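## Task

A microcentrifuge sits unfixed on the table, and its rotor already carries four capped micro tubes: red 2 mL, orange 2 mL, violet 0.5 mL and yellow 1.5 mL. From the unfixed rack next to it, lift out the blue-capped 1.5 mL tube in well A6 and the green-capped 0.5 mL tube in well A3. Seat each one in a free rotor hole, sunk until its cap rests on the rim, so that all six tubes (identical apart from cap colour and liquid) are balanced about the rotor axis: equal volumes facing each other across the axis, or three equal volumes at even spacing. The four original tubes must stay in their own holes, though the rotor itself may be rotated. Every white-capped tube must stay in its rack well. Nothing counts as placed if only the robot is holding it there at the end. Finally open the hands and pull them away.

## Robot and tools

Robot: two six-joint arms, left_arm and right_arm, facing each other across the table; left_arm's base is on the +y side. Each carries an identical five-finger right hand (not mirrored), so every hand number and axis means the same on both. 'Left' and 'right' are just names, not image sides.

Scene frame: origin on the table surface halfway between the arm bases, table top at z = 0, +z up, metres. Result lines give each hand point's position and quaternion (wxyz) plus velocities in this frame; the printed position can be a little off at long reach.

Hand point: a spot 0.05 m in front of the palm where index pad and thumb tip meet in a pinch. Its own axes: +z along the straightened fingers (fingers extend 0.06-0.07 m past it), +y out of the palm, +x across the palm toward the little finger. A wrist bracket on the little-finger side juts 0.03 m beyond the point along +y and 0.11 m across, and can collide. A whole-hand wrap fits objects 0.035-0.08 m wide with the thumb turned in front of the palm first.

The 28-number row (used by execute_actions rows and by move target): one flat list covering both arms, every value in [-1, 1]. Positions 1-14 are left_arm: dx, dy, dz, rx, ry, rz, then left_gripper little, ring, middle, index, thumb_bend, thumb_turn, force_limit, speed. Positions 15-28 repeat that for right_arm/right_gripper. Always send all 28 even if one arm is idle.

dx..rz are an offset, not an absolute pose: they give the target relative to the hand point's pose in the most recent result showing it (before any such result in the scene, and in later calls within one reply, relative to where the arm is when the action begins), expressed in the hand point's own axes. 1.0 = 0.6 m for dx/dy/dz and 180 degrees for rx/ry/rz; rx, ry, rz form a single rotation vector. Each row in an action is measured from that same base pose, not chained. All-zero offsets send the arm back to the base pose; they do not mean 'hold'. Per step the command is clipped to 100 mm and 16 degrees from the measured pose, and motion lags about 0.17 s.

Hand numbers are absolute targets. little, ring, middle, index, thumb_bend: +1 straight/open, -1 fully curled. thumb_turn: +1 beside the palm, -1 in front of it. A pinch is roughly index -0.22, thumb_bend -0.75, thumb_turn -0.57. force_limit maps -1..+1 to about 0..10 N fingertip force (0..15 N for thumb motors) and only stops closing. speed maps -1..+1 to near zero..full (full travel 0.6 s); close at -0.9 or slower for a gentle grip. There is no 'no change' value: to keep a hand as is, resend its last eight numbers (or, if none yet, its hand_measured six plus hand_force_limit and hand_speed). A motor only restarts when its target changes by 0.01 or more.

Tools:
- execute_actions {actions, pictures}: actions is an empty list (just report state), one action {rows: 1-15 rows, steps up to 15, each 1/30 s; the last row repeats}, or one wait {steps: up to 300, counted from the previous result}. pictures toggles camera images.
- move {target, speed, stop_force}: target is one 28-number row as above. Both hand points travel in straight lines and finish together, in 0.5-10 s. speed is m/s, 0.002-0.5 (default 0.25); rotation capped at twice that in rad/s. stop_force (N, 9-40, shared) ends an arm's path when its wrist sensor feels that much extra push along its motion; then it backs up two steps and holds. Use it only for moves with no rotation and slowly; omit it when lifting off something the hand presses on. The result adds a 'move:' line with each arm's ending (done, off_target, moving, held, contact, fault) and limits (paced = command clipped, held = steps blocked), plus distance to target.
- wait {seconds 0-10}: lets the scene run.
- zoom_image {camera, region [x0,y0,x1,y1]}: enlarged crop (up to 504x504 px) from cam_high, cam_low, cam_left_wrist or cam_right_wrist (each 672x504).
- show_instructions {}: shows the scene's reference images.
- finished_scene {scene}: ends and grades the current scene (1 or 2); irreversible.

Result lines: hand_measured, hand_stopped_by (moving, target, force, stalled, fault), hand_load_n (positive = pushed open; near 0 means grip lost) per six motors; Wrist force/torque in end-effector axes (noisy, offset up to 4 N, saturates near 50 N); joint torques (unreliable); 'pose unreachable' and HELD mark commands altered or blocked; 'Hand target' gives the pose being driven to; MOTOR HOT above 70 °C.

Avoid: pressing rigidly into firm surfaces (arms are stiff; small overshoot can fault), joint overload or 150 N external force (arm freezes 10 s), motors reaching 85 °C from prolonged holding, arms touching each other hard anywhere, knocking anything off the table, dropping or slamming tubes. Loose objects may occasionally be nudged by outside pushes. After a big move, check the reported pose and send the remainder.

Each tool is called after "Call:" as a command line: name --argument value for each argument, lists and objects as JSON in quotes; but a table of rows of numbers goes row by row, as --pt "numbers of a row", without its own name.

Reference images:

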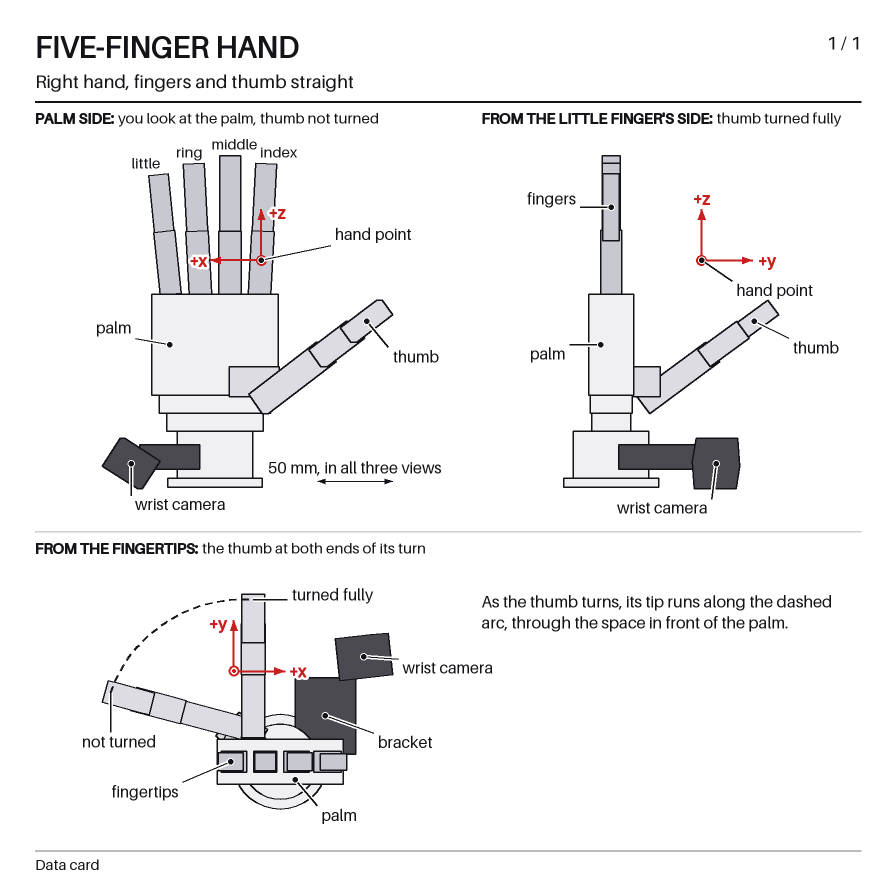

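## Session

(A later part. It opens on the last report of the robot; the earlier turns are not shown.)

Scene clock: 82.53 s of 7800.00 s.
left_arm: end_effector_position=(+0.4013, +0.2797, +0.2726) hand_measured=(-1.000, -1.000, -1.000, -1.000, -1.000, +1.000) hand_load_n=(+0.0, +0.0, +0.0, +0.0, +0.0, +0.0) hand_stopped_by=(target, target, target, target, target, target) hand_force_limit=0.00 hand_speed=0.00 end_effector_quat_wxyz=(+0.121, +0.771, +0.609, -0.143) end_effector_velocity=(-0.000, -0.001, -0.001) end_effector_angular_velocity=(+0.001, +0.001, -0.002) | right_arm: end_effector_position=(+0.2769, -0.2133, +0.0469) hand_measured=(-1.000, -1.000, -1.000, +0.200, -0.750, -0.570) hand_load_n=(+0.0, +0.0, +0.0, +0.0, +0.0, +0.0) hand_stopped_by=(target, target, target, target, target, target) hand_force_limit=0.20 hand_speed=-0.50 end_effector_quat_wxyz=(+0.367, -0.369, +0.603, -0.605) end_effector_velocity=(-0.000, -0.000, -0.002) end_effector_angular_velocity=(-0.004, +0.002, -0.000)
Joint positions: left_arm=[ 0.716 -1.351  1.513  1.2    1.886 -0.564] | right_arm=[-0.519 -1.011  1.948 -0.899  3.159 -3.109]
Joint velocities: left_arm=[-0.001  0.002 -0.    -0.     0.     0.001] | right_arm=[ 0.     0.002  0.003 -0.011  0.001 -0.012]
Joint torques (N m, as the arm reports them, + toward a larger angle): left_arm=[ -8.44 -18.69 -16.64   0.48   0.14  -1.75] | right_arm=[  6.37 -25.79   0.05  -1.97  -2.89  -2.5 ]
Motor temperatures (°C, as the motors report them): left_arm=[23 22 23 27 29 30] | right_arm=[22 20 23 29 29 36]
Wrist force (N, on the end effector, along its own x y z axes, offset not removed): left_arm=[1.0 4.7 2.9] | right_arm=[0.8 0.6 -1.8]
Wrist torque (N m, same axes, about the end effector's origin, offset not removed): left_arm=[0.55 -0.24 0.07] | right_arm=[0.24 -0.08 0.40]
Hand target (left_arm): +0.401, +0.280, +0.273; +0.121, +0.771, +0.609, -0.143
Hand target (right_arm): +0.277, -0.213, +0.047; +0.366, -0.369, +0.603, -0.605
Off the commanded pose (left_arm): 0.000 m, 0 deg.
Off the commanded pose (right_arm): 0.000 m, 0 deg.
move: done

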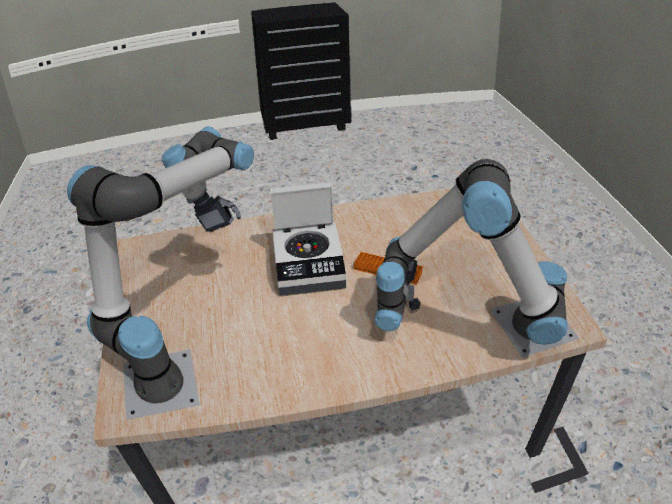

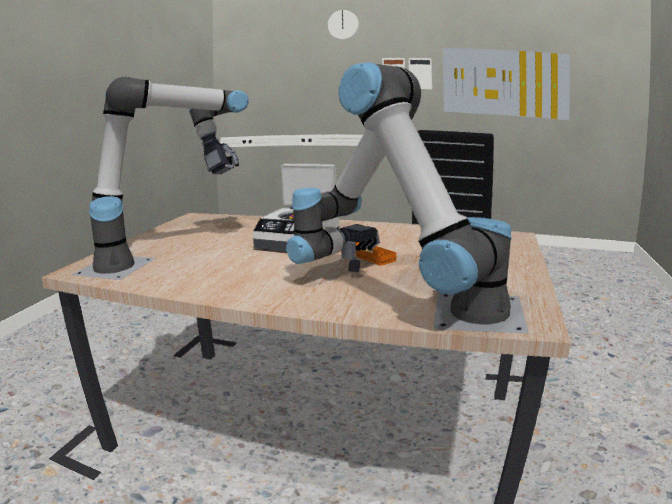

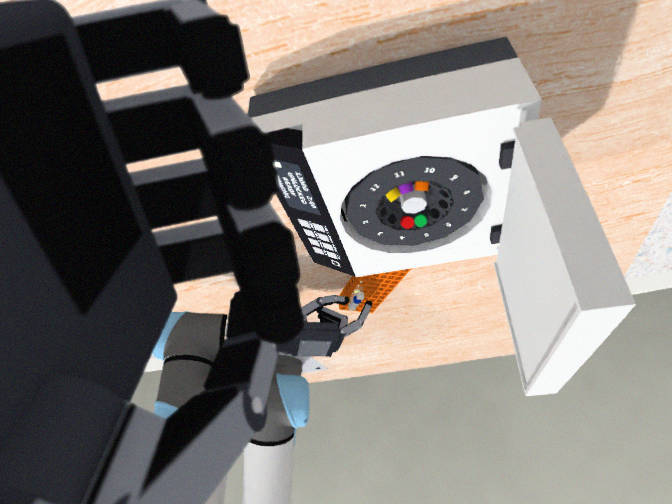

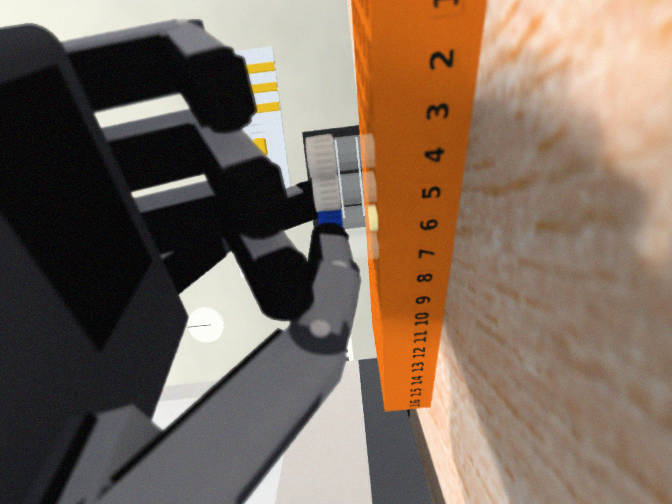

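Call:
move --target '[0,0,0,0,0,0,-1,-1,-1,-1,-1,1,0,0,-0.003,0,0.0088,0,0,0,-1,-1,-1,0.05,-0.75,-0.57,0.2,-0.8]' --speed 0.02

Call:
zoom_image --camera "cam_left_wrist" --region '[320, 265, 400, 345]'

Call:
zoom_image --camera "cam_right_wrist" --region '[260, 140, 460, 340]'

Scene clock: 84.03 s of 7800.00 s.
left_arm: end_effector_position=(+0.4013, +0.2797, +0.2726) hand_measured=(-1.000, -1.000, -1.000, -1.000, -1.000, +1.000) hand_load_n=(+0.0, +0.0, +0.0, +0.0, +0.0, +0.0) hand_stopped_by=(target, target, target, target, target, target) hand_force_limit=0.00 hand_speed=0.00 end_effector_quat_wxyz=(+0.121, +0.771, +0.609, -0.143) end_effector_velocity=(+0.000, +0.000, -0.000) end_effector_angular_velocity=(+0.000, -0.001, +0.000) | right_arm: end_effector_position=(+0.2822, -0.2141, +0.0468) hand_measured=(-1.000, -1.000, -1.000, +0.050, -0.750, -0.570) hand_load_n=(+0.0, +0.0, +0.0, +0.0, +0.0, +0.0) hand_stopped_by=(target, target, target, target, target, target) hand_force_limit=0.20 hand_speed=-0.80 end_effector_quat_wxyz=(+0.367, -0.369, +0.603, -0.605) end_effector_velocity=(+0.001, -0.001, +0.000) end_effector_angular_velocity=(+0.002, -0.001, -0.003)
Joint positions: left_arm=[ 0.716 -1.351  1.513  1.2    1.886 -0.564] | right_arm=[-0.53  -1.011  1.947 -0.899  3.147 -3.109]
Joint velocities: left_arm=[ 0.001 -0.     0.    -0.    -0.     0.001] | right_arm=[-0.003  0.    -0.001  0.002 -0.001  0.003]
Joint torques (N m, as the arm reports them, + toward a larger angle): left_arm=[ -9.21 -19.04 -15.51   0.44   0.25  -1.87] | right_arm=[ -7.36 -39.81 -25.14   1.98  -2.96   2.14]
Motor temperatures (°C, as the motors report them): left_arm=[23 22 23 27 29 30] | right_arm=[22 20 23 29 29 36]
Wrist force (N, on the end effector, along its own x y z axes, offset not removed): left_arm=[-0.7 2.4 -0.5] | right_arm=[3.5 1.3 -0.9]
Wrist torque (N m, same axes, about the end effector's origin, offset not removed): left_arm=[0.48 0.13 0.00] | right_arm=[0.19 -0.50 0.34]
Hand target (left_arm): +0.401, +0.280, +0.273; +0.121, +0.771, +0.609, -0.143
Hand target (right_arm): +0.282, -0.214, +0.047; +0.367, -0.369, +0.603, -0.605
Off the commanded pose (left_arm): 0.000 m, 0 deg.
Off the commanded pose (right_arm): 0.000 m, 0 deg.
move: done

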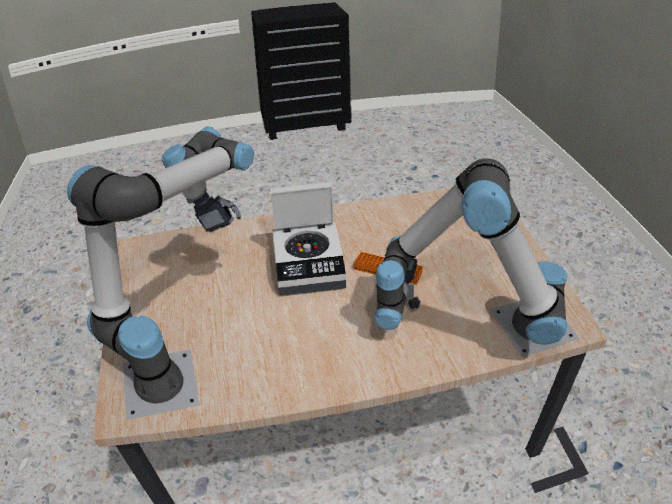

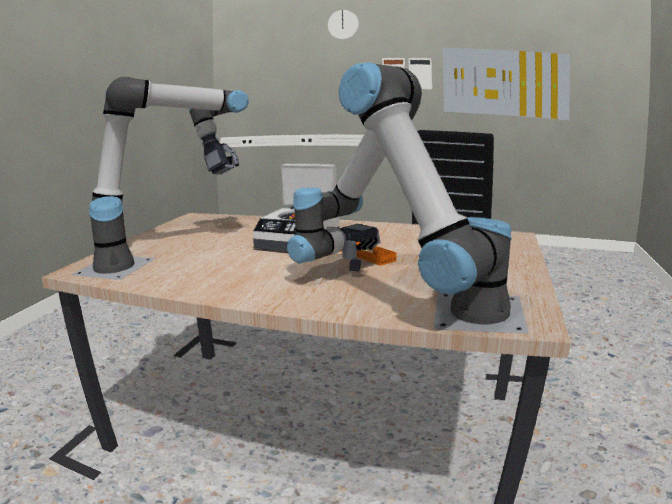

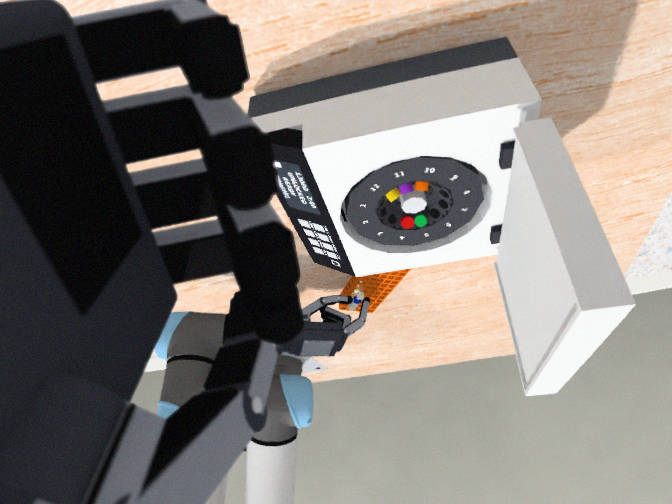

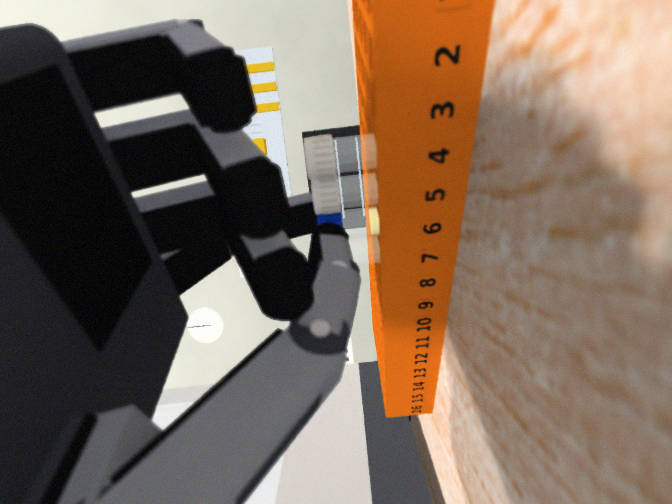

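Region (320, 265, 400, 345) of cam_left_wrist's 672x504 image, scaled by 6.300, with more detail than that image has.

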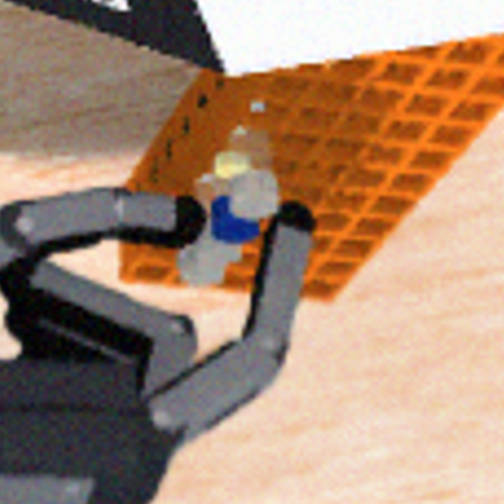

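Region (260, 140, 460, 340) of cam_right_wrist's 672x504 image, scaled by 2.520, with more detail than that image has.

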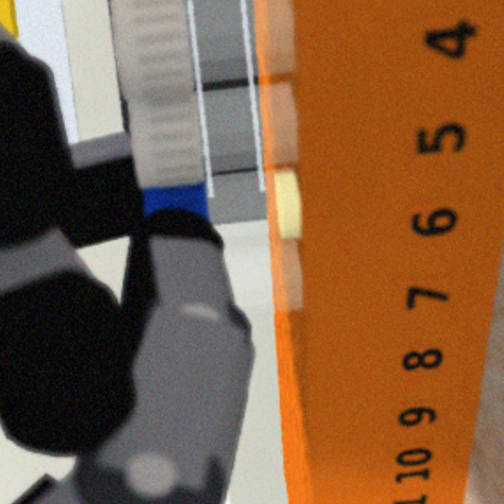

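Call:
move --target '[0,0,0,0,0,0,-1,-1,-1,-1,-1,1,0,0,-0.0008,0,0.0015,0,0,0,-1,-1,-1,-0.25,-0.75,-0.57,0.2,-0.88]' --speed 0.02

Call:
move --target '[0,0,0,0,0,0,-1,-1,-1,-1,-1,1,0,0,0,-0.025,0,0,0,0,-1,-1,-1,-0.25,-0.75,-0.57,0.2,-0.88]' --speed 0.03

Scene clock: 85.77 s of 7800.00 s.
left_arm: end_effector_position=(+0.4013, +0.2797, +0.2726) hand_measured=(-1.000, -1.000, -1.000, -1.000, -1.000, +1.000) hand_load_n=(+0.0, +0.0, +0.0, +0.0, +0.0, +0.0) hand_stopped_by=(target, target, target, target, target, target) hand_force_limit=0.00 hand_speed=0.00 end_effector_quat_wxyz=(+0.121, +0.771, +0.609, -0.143) end_effector_velocity=(-0.001, -0.000, -0.000) end_effector_angular_velocity=(+0.001, +0.001, -0.002) | right_arm: end_effector_position=(+0.2832, -0.2141, +0.0468) hand_measured=(-1.000, -1.000, -1.000, -0.040, -0.750, -0.570) hand_load_n=(+0.0, +0.0, +0.0, +6.0, +1.0, -0.5) hand_stopped_by=(target, target, target, force, target, target) hand_force_limit=0.20 hand_speed=-0.88 end_effector_quat_wxyz=(+0.367, -0.369, +0.603, -0.605) end_effector_velocity=(-0.000, +0.001, -0.000) end_effector_angular_velocity=(-0.000, +0.000, +0.002)
Joint positions: left_arm=[ 0.716 -1.351  1.513  1.2    1.886 -0.564] | right_arm=[-0.532 -1.011  1.947 -0.898  3.146 -3.109]
Joint velocities: left_arm=[-0.002  0.     0.     0.001 -0.     0.001] | right_arm=[ 0.001  0.    -0.001  0.001 -0.002  0.   ]
Joint torques (N m, as the arm reports them, + toward a larger angle): left_arm=[ -8.15 -18.73 -16.58   0.54   0.25  -1.63] | right_arm=[ -8.15 -23.98 -23.24   2.08  -3.1    0.54]
Motor temperatures (°C, as the motors report them): left_arm=[23 22 23 27 29 30] | right_arm=[22 20 23 29 29 36]
Wrist force (N, on the end effector, along its own x y z axes, offset not removed): left_arm=[-1.7 3.6 1.3] | right_arm=[2.7 -2.3 0.7]
Wrist torque (N m, same axes, about the end effector's origin, offset not removed): left_arm=[0.41 0.16 -0.03] | right_arm=[0.46 -0.23 0.45]
Hand target (left_arm): +0.401, +0.280, +0.273; +0.121, +0.771, +0.609, -0.143
Hand target (right_arm): +0.283, -0.214, +0.047; +0.366, -0.369, +0.603, -0.605
Off the commanded pose (left_arm): 0.000 m, 0 deg.
Off the commanded pose (right_arm): 0.000 m, 0 deg.
move: done

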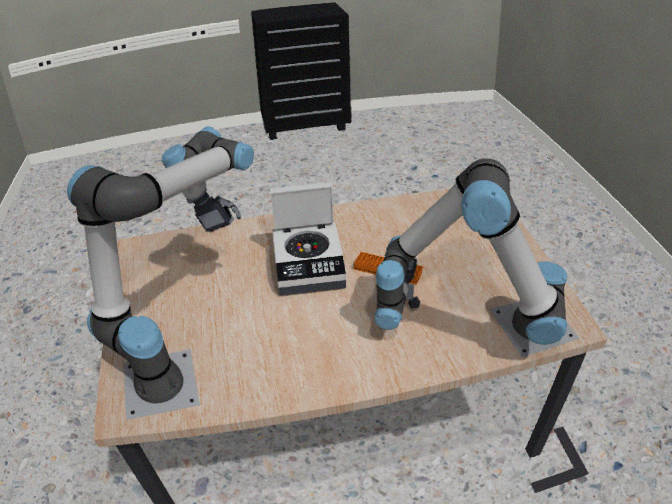

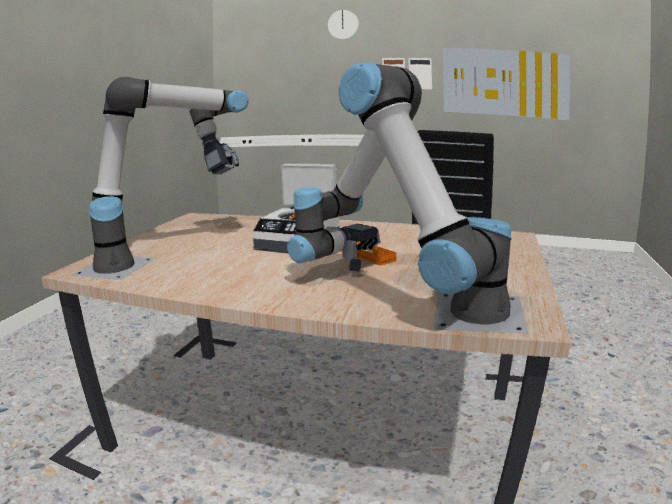

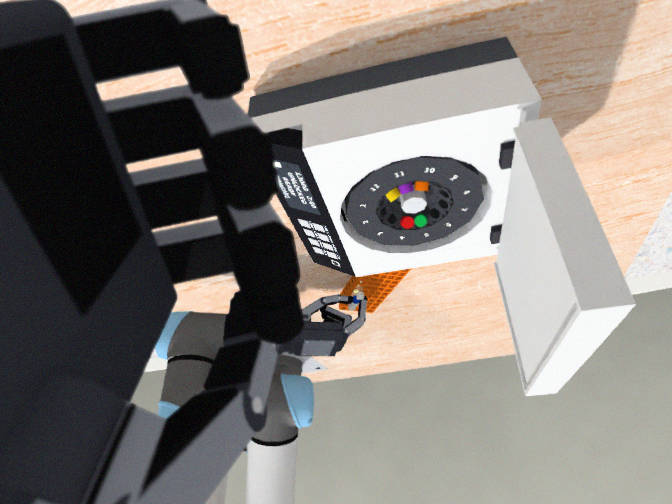

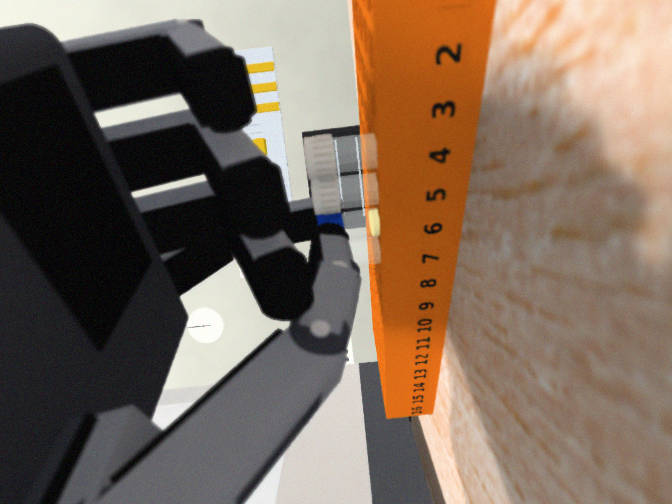

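Scene clock: 86.60 s of 7800.00 s.
left_arm: end_effector_position=(+0.4013, +0.2797, +0.2726) hand_measured=(-1.000, -1.000, -1.000, -1.000, -1.000, +1.000) hand_load_n=(+0.0, +0.0, +0.0, +0.0, +0.0, +0.0) hand_stopped_by=(target, target, target, target, target, target) hand_force_limit=0.00 hand_speed=0.00 end_effector_quat_wxyz=(+0.121, +0.771, +0.609, -0.143) end_effector_velocity=(-0.000, -0.000, -0.000) end_effector_angular_velocity=(+0.001, +0.001, -0.001) | right_arm: end_effector_position=(+0.2833, -0.2141, +0.0617) hand_measured=(-1.000, -1.000, -1.000, -0.040, -0.748, -0.570) hand_load_n=(+0.0, +0.0, +0.0, +5.0, +1.0, +0.0) hand_stopped_by=(target, target, target, force, target, target) hand_force_limit=0.20 hand_speed=-0.88 end_effector_quat_wxyz=(+0.367, -0.369, +0.603, -0.605) end_effector_velocity=(+0.000, +0.000, +0.002) end_effector_angular_velocity=(-0.001, +0.000, +0.001)
Joint positions: left_arm=[ 0.716 -1.351  1.513  1.2    1.886 -0.564] | right_arm=[-0.532 -1.043  1.946 -0.88   3.146 -3.124]
Joint velocities: left_arm=[-0.001  0.    -0.     0.001 -0.     0.   ] | right_arm=[-0.    -0.004 -0.001  0.004 -0.001 -0.002]
Joint torques (N m, as the arm reports them, + toward a larger angle): left_arm=[ -8.79 -18.46 -15.91   0.68   0.18  -1.59] | right_arm=[ -6.92 -37.01 -25.84   1.9   -1.21  -2.47]
Motor temperatures (°C, as the motors report them): left_arm=[23 22 23 27 29 30] | right_arm=[22 20 23 29 29 36]
Wrist force (N, on the end effector, along its own x y z axes, offset not removed): left_arm=[-1.4 3.2 0.1] | right_arm=[1.6 4.1 -1.6]
Wrist torque (N m, same axes, about the end effector's origin, offset not removed): left_arm=[0.43 0.09 -0.01] | right_arm=[0.61 -0.11 0.30]
Hand target (left_arm): +0.401, +0.280, +0.273; +0.121, +0.771, +0.609, -0.143
Hand target (right_arm): +0.283, -0.214, +0.062; +0.366, -0.369, +0.603, -0.605
Off the commanded pose (left_arm): 0.000 m, 0 deg.
Off the commanded pose (right_arm): 0.000 m, 0 deg.
move: done

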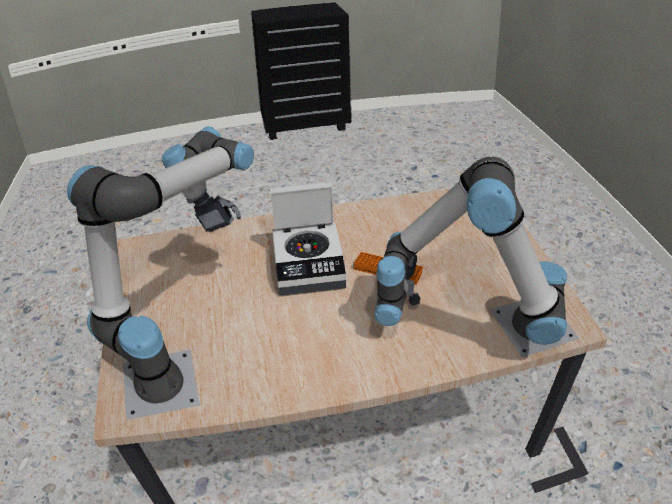

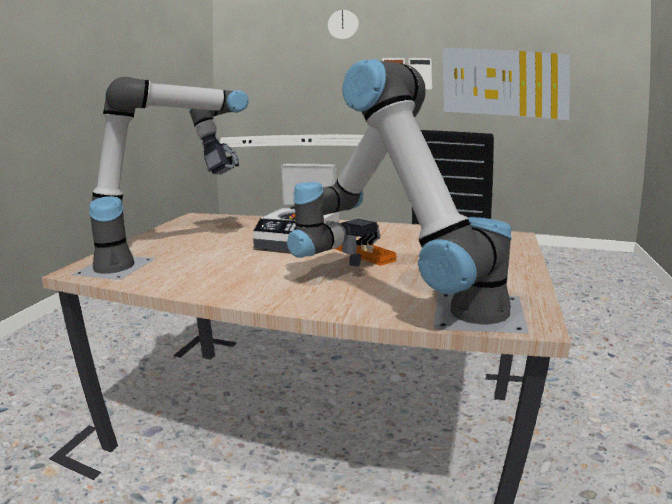

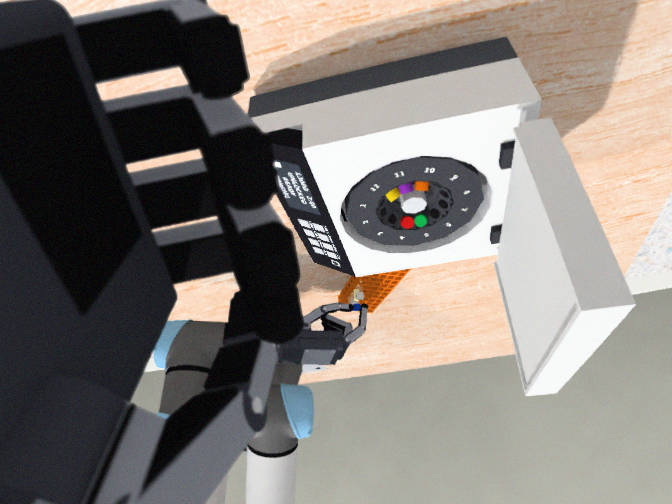

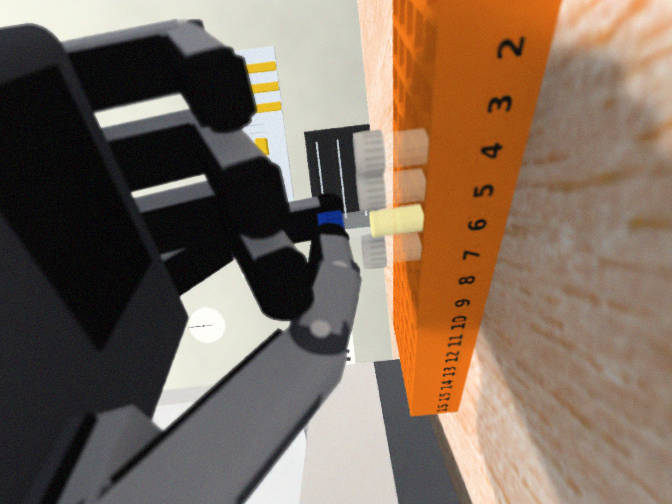

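Call:
move --target '[0,0,0,0,0,0,-1,-1,-1,-1,-1,1,0,0,0,-0.0667,0,0,0,0,-1,-1,-1,-0.25,-0.75,-0.57,0.2,-0.88]' --speed 0.08

Call:
move --target '[0,0,0,0,0,0,-1,-1,-1,-1,-1,1,0,0,-0.183,-0.164,0.012,0,-0.4,0,-1,-1,-1,-0.25,-0.75,-0.57,0.2,-0.88]' --speed 0.3

Call:
move --target '[0,0,0,0,0,0,-1,-1,-1,-1,-1,1,0,0,-0.14,0.099,0.29,-0.05,-0.086,-0.244,-1,-1,-1,-0.25,-0.75,-0.57,0.2,-0.88]' --speed 0.2

Scene clock: 89.47 s of 7800.00 s.
left_arm: end_effector_position=(+0.4013, +0.2797, +0.2726) hand_measured=(-1.000, -1.000, -1.000, -1.000, -1.000, +1.000) hand_load_n=(+0.0, +0.0, +0.0, +0.0, +0.0, +0.0) hand_stopped_by=(target, target, target, target, target, target) hand_force_limit=0.00 hand_speed=0.00 end_effector_quat_wxyz=(+0.121, +0.771, +0.609, -0.143) end_effector_velocity=(+0.000, -0.000, +0.000) end_effector_angular_velocity=(-0.001, -0.002, -0.001) | right_arm: end_effector_position=(+0.2834, -0.2139, +0.1016) hand_measured=(-1.000, -1.000, -1.000, -0.040, -0.748, -0.570) hand_load_n=(+0.0, +0.0, +0.0, +5.0, +1.5, +0.0) hand_stopped_by=(target, target, target, force, target, target) hand_force_limit=0.20 hand_speed=-0.88 end_effector_quat_wxyz=(+0.366, -0.369, +0.603, -0.605) end_effector_velocity=(+0.000, -0.000, +0.002) end_effector_angular_velocity=(+0.000, -0.000, -0.000)
Joint positions: left_arm=[ 0.716 -1.351  1.513  1.2    1.886 -0.564] | right_arm=[-0.532 -1.126  1.938 -0.832  3.146 -3.167]
Joint velocities: left_arm=[-0.    -0.001 -0.001 -0.001 -0.     0.001] | right_arm=[-0.001 -0.003 -0.001  0.003 -0.001 -0.001]
Joint torques (N m, as the arm reports them, + toward a larger angle): left_arm=[ -9.59 -19.36 -17.05   0.76   0.23  -1.86] | right_arm=[ -6.68 -35.64 -27.1    2.27  -1.28  -2.27]
Motor temperatures (°C, as the motors report them): left_arm=[23 22 23 27 29 30] | right_arm=[22 20 23 29 29 36]
Wrist force (N, on the end effector, along its own x y z axes, offset not removed): left_arm=[2.1 2.0 1.9] | right_arm=[-0.3 3.8 -2.3]
Wrist torque (N m, same axes, about the end effector's origin, offset not removed): left_arm=[0.28 -0.39 0.06] | right_arm=[0.62 0.18 0.21]
Hand target (left_arm): +0.401, +0.280, +0.273; +0.121, +0.771, +0.609, -0.143
Hand target (right_arm): +0.283, -0.214, +0.102; +0.366, -0.369, +0.603, -0.605
Off the commanded pose (left_arm): 0.000 m, 0 deg.
Off the commanded pose (right_arm): 0.000 m, 0 deg.
move: done

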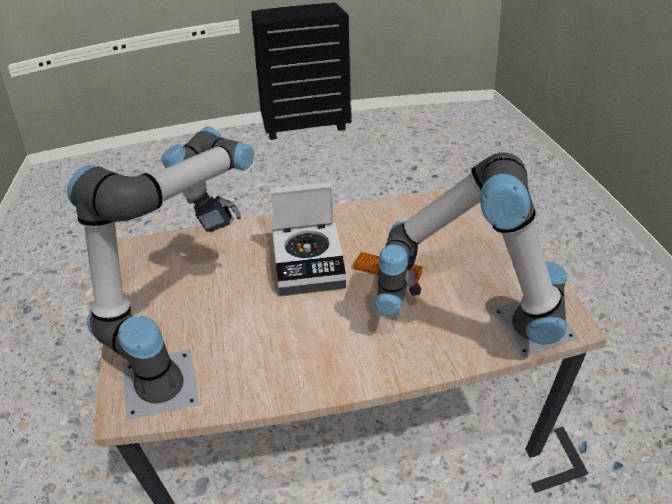

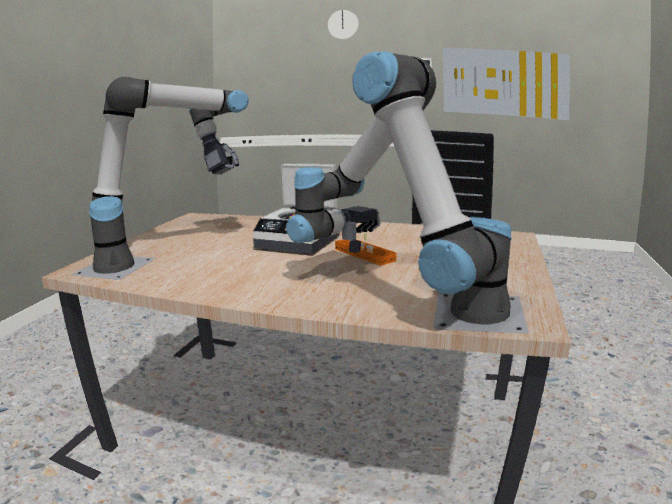

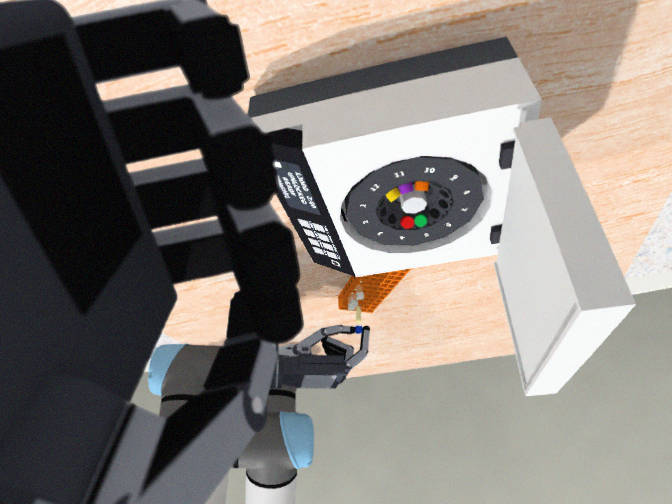

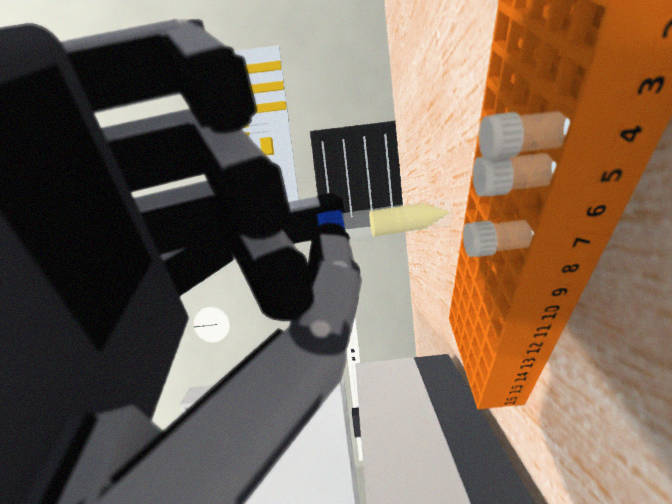

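Scene clock: 92.13 s of 7800.00 s.
left_arm: end_effector_position=(+0.4013, +0.2797, +0.2726) hand_measured=(-1.000, -1.000, -1.000, -1.000, -1.000, +1.000) hand_load_n=(+0.0, +0.0, +0.0, +0.0, +0.0, +0.0) hand_stopped_by=(target, target, target, target, target, target) hand_force_limit=0.00 hand_speed=0.00 end_effector_quat_wxyz=(+0.121, +0.771, +0.609, -0.143) end_effector_velocity=(-0.000, -0.000, +0.000) end_effector_angular_velocity=(+0.000, +0.001, -0.001) | right_arm: end_effector_position=(+0.3404, -0.1195, +0.1996) hand_measured=(-1.000, -1.000, -1.000, -0.040, -0.748, -0.570) hand_load_n=(+0.0, +0.0, +0.0, +5.0, +1.5, +0.0) hand_stopped_by=(target, target, target, force, target, target) hand_force_limit=0.20 hand_speed=-0.88 end_effector_quat_wxyz=(+0.651, -0.654, +0.272, -0.273) end_effector_velocity=(-0.000, +0.002, -0.000) end_effector_angular_velocity=(-0.001, +0.003, +0.014)
Joint positions: left_arm=[ 0.716 -1.351  1.513  1.2    1.886 -0.564] | right_arm=[-1.13  -1.547  2.164 -0.613  1.292 -3.146]
Joint velocities: left_arm=[-0.001  0.    -0.001  0.001  0.    -0.   ] | right_arm=[-0.005  0.003 -0.004  0.004 -0.02   0.   ]
Joint torques (N m, as the arm reports them, + toward a larger angle): left_arm=[ -9.46 -18.2  -15.94   0.65   0.1   -1.91] | right_arm=[-10.09 -10.15 -31.58   0.57  -2.95   2.28]
Motor temperatures (°C, as the motors report them): left_arm=[23 22 23 27 29 30] | right_arm=[22 20 23 29 29 36]
Wrist force (N, on the end effector, along its own x y z axes, offset not removed): left_arm=[2.7 1.6 3.2] | right_arm=[0.9 -1.9 -0.9]
Wrist torque (N m, same axes, about the end effector's origin, offset not removed): left_arm=[-0.10 -0.41 0.19] | right_arm=[-0.21 -0.07 0.19]
Hand target (left_arm): +0.401, +0.280, +0.273; +0.121, +0.771, +0.609, -0.143
Hand target (right_arm): +0.340, -0.119, +0.200; +0.651, -0.654, +0.272, -0.273
Off the commanded pose (left_arm): 0.000 m, 0 deg.
Off the commanded pose (right_arm): 0.000 m, 0 deg.
move: done

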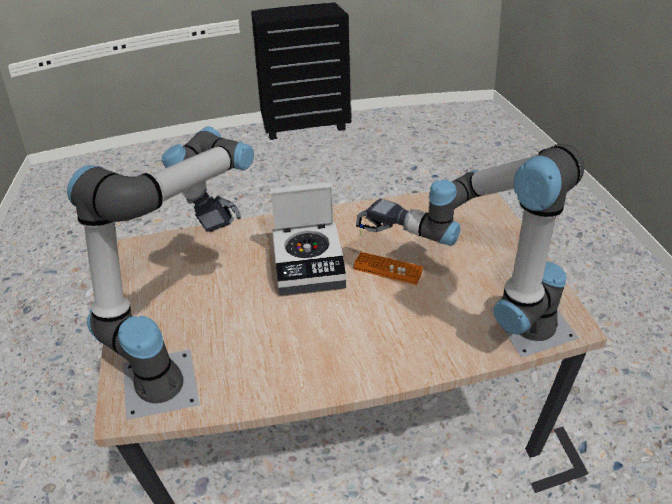

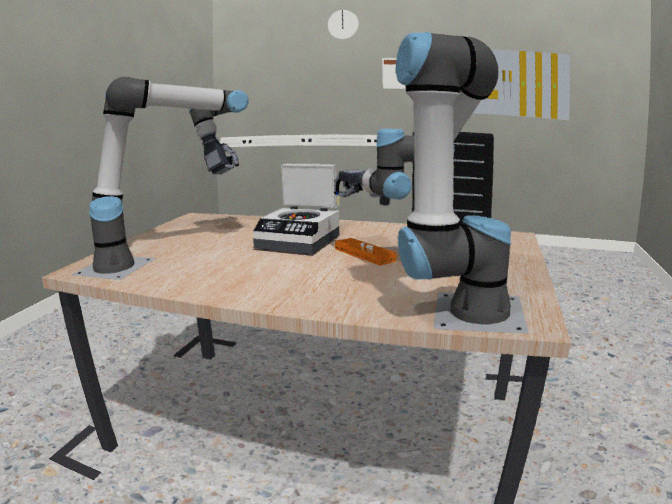

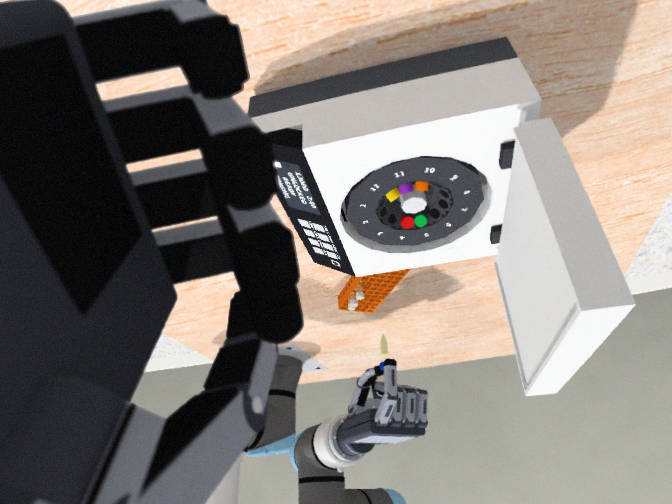

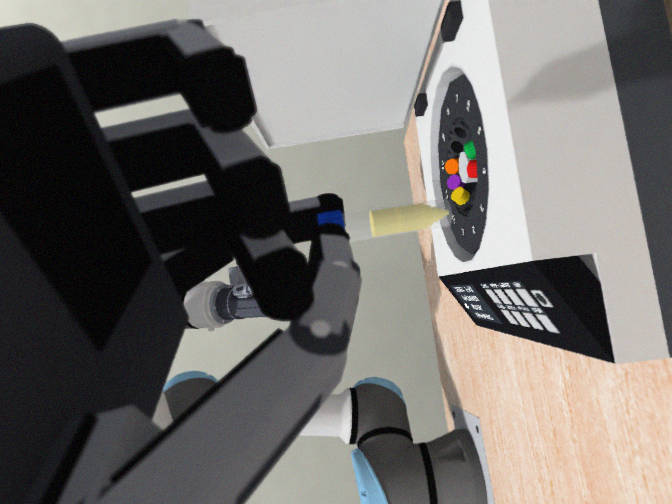

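Scene clock: 94.70 s of 7800.00 s.
left_arm: end_effector_position=(+0.4013, +0.2797, +0.2726) hand_measured=(-1.000, -1.000, -1.000, -1.000, -1.000, +1.000) hand_load_n=(+0.0, +0.0, +0.0, +0.0, +0.0, +0.0) hand_stopped_by=(target, target, target, target, target, target) hand_force_limit=0.00 hand_speed=0.00 end_effector_quat_wxyz=(+0.121, +0.771, +0.609, -0.143) end_effector_velocity=(+0.000, +0.000, -0.001) end_effector_angular_velocity=(+0.001, +0.001, +0.001) | right_arm: end_effector_position=(+0.4050, +0.0621, +0.1394) hand_measured=(-1.000, -1.000, -1.000, -0.040, -0.748, -0.570) hand_load_n=(+0.0, +0.0, +0.0, +5.0, +1.5, +0.0) hand_stopped_by=(target, target, target, force, target, target) hand_force_limit=0.20 hand_speed=-0.88 end_effector_quat_wxyz=(-0.480, +0.785, +0.059, +0.386) end_effector_velocity=(+0.000, +0.002, -0.000) end_effector_angular_velocity=(-0.008, -0.002, +0.003)
Joint positions: left_arm=[ 0.716 -1.351  1.513  1.2    1.886 -0.564] | right_arm=[-0.863 -1.03   1.471 -0.193  1.376 -3.942]
Joint velocities: left_arm=[ 0.001  0.001 -0.    -0.     0.    -0.001] | right_arm=[ 0.003  0.007 -0.013  0.013  0.002 -0.007]
Joint torques (N m, as the arm reports them, + toward a larger angle): left_arm=[ -9.33 -18.7  -16.28   0.65   0.38  -1.7 ] | right_arm=[  5.93 -34.09 -32.26   1.36   2.41  -2.75]
Motor temperatures (°C, as the motors report them): left_arm=[23 22 23 27 29 30] | right_arm=[22 20 23 29 29 36]
Wrist force (N, on the end effector, along its own x y z axes, offset not removed): left_arm=[1.1 1.4 1.9] | right_arm=[-2.1 3.0 0.1]
Wrist torque (N m, same axes, about the end effector's origin, offset not removed): left_arm=[0.07 -0.34 -0.13] | right_arm=[0.44 0.41 0.09]
Hand target (left_arm): +0.401, +0.280, +0.273; +0.121, +0.771, +0.609, -0.143
Hand target (right_arm): +0.405, +0.062, +0.139; -0.480, +0.786, +0.059, +0.386
Off the commanded pose (left_arm): 0.000 m, 0 deg.
Off the commanded pose (right_arm): 0.000 m, 0 deg.
move: done

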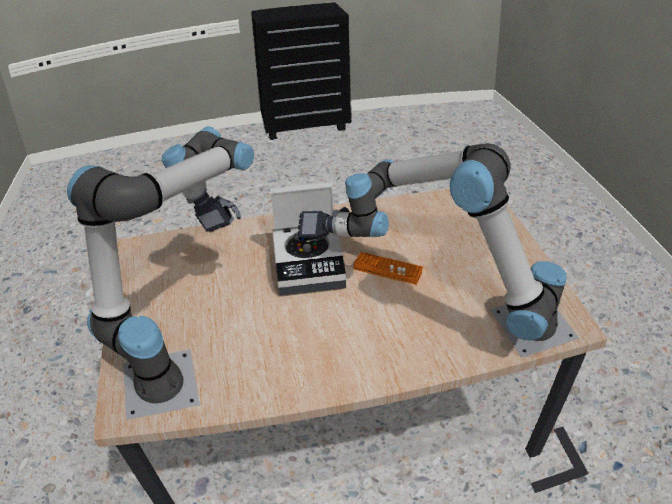

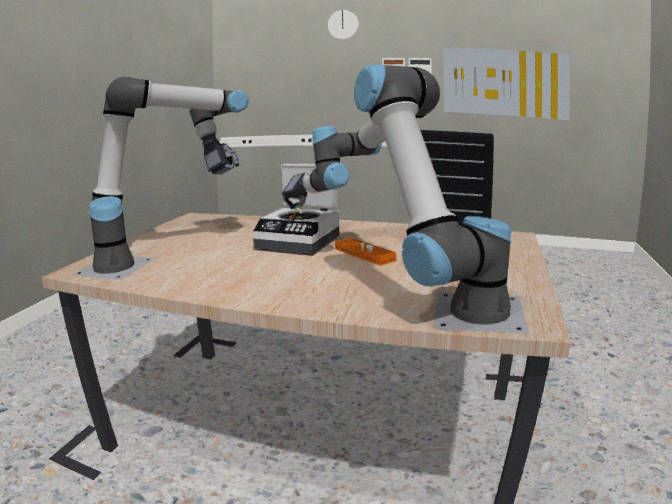

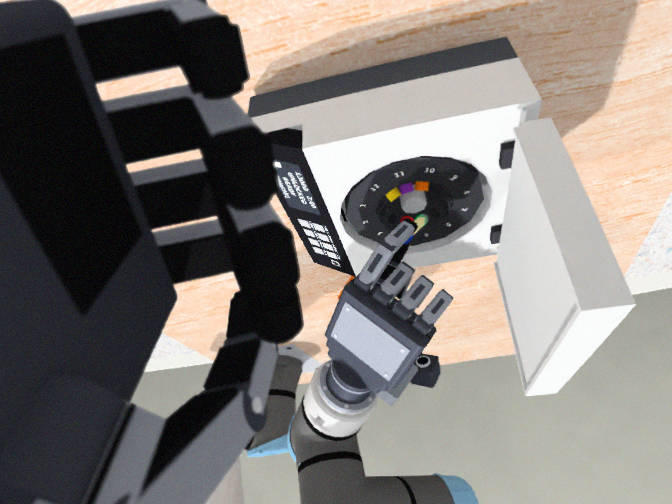

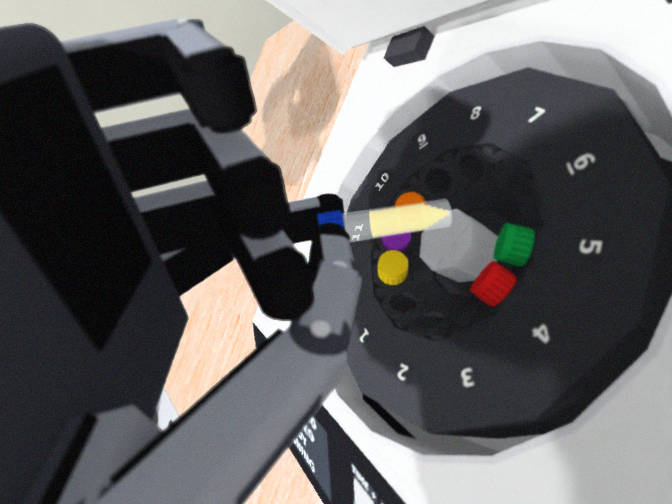

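Call:
move --target '[0,0,0,0,0,0,-1,-1,-1,-1,-1,1,0,0,0,0.033,0,0,0,0,-1,-1,-1,-0.25,-0.75,-0.57,0.2,-0.88]' --speed 0.03

Call:
zoom_image --camera "cam_left_wrist" --region '[375, 170, 475, 270]'

Call:
zoom_image --camera "cam_right_wrist" --region '[370, 130, 550, 310]'

Scene clock: 96.30 s of 7800.00 s.
left_arm: end_effector_position=(+0.4013, +0.2797, +0.2726) hand_measured=(-1.000, -1.000, -1.000, -1.000, -1.000, +1.000) hand_load_n=(+0.0, +0.0, +0.0, +0.0, +0.0, +0.0) hand_stopped_by=(target, target, target, target, target, target) hand_force_limit=0.00 hand_speed=0.00 end_effector_quat_wxyz=(+0.121, +0.771, +0.609, -0.143) end_effector_velocity=(+0.000, +0.000, -0.001) end_effector_angular_velocity=(+0.000, +0.001, +0.001) | right_arm: end_effector_position=(+0.4141, +0.0517, +0.1255) hand_measured=(-1.000, -1.000, -1.000, -0.040, -0.748, -0.570) hand_load_n=(+0.0, +0.0, +0.0, +5.0, +1.5, +0.0) hand_stopped_by=(target, target, target, force, target, target) hand_force_limit=0.20 hand_speed=-0.88 end_effector_quat_wxyz=(-0.480, +0.785, +0.059, +0.386) end_effector_velocity=(+0.001, -0.001, -0.001) end_effector_angular_velocity=(+0.000, -0.000, -0.001)
Joint positions: left_arm=[ 0.716 -1.351  1.513  1.2    1.886 -0.564] | right_arm=[-0.888 -1.023  1.5   -0.228  1.351 -3.948]
Joint velocities: left_arm=[ 0.001  0.001  0.001 -0.     0.    -0.   ] | right_arm=[-0.003  0.001  0.003 -0.004 -0.002 -0.   ]
Joint torques (N m, as the arm reports them, + toward a larger angle): left_arm=[-10.16 -19.59 -15.37   0.61   0.34  -1.61] | right_arm=[-10.   -34.08  -6.93  -2.91  -3.01  -2.56]
Motor temperatures (°C, as the motors report them): left_arm=[23 22 23 27 29 30] | right_arm=[22 20 23 29 29 36]
Wrist force (N, on the end effector, along its own x y z axes, offset not removed): left_arm=[1.7 2.6 4.4] | right_arm=[2.9 3.8 -0.9]
Wrist torque (N m, same axes, about the end effector's origin, offset not removed): left_arm=[0.11 -0.45 0.11] | right_arm=[0.68 -0.48 0.45]
Hand target (left_arm): +0.401, +0.280, +0.273; +0.121, +0.771, +0.609, -0.143
Hand target (right_arm): +0.414, +0.052, +0.125; -0.480, +0.785, +0.059, +0.386
Off the commanded pose (left_arm): 0.000 m, 0 deg.
Off the commanded pose (right_arm): 0.000 m, 0 deg.
move: done

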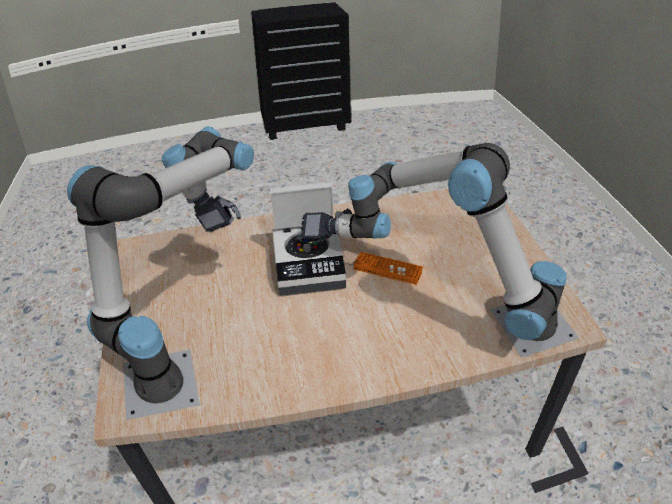

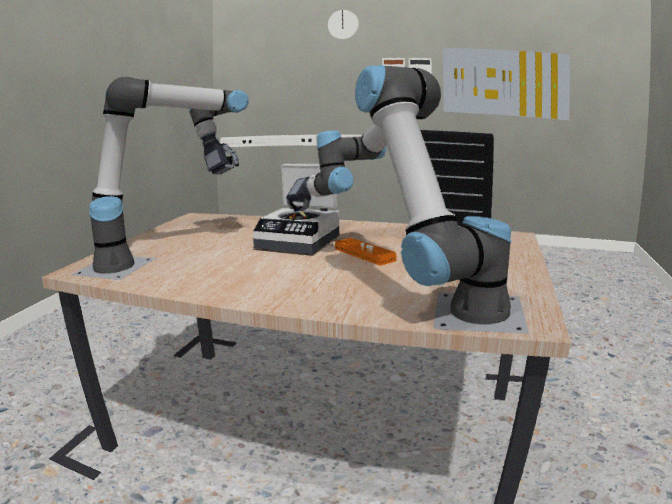

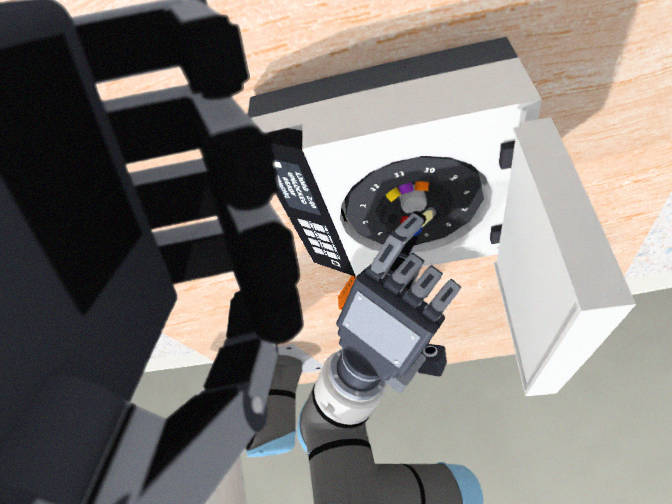

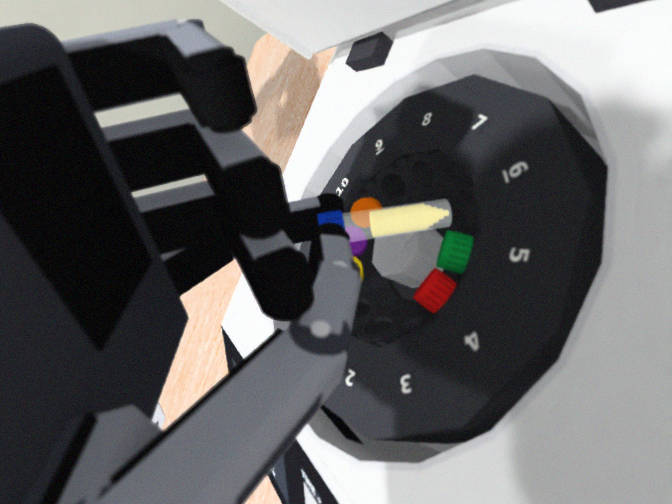

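Region (375, 170, 475, 270) of cam_left_wrist's 672x504 image, scaled by 5.040, with more detail than that image has.

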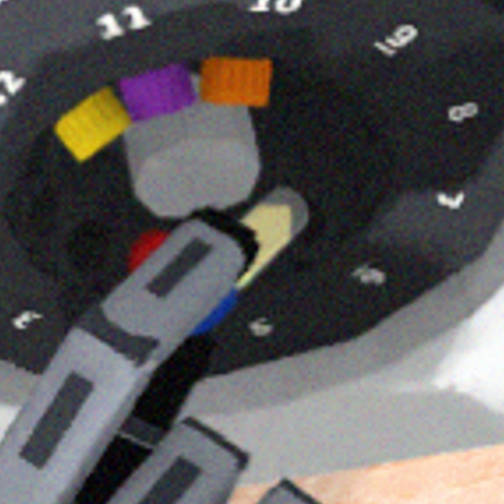

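Region (370, 130, 550, 310) of cam_right_wrist's 672x504 image, scaled by 2.800, with more detail than that image has.

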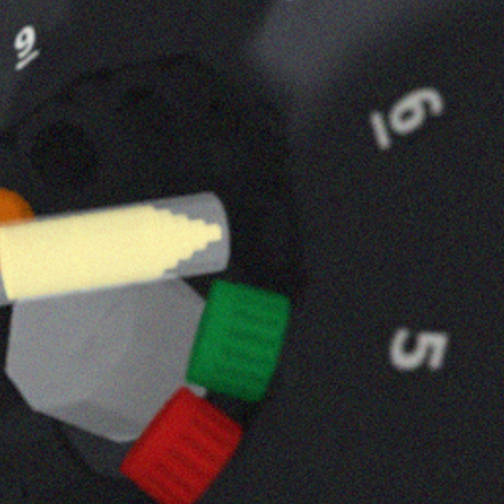

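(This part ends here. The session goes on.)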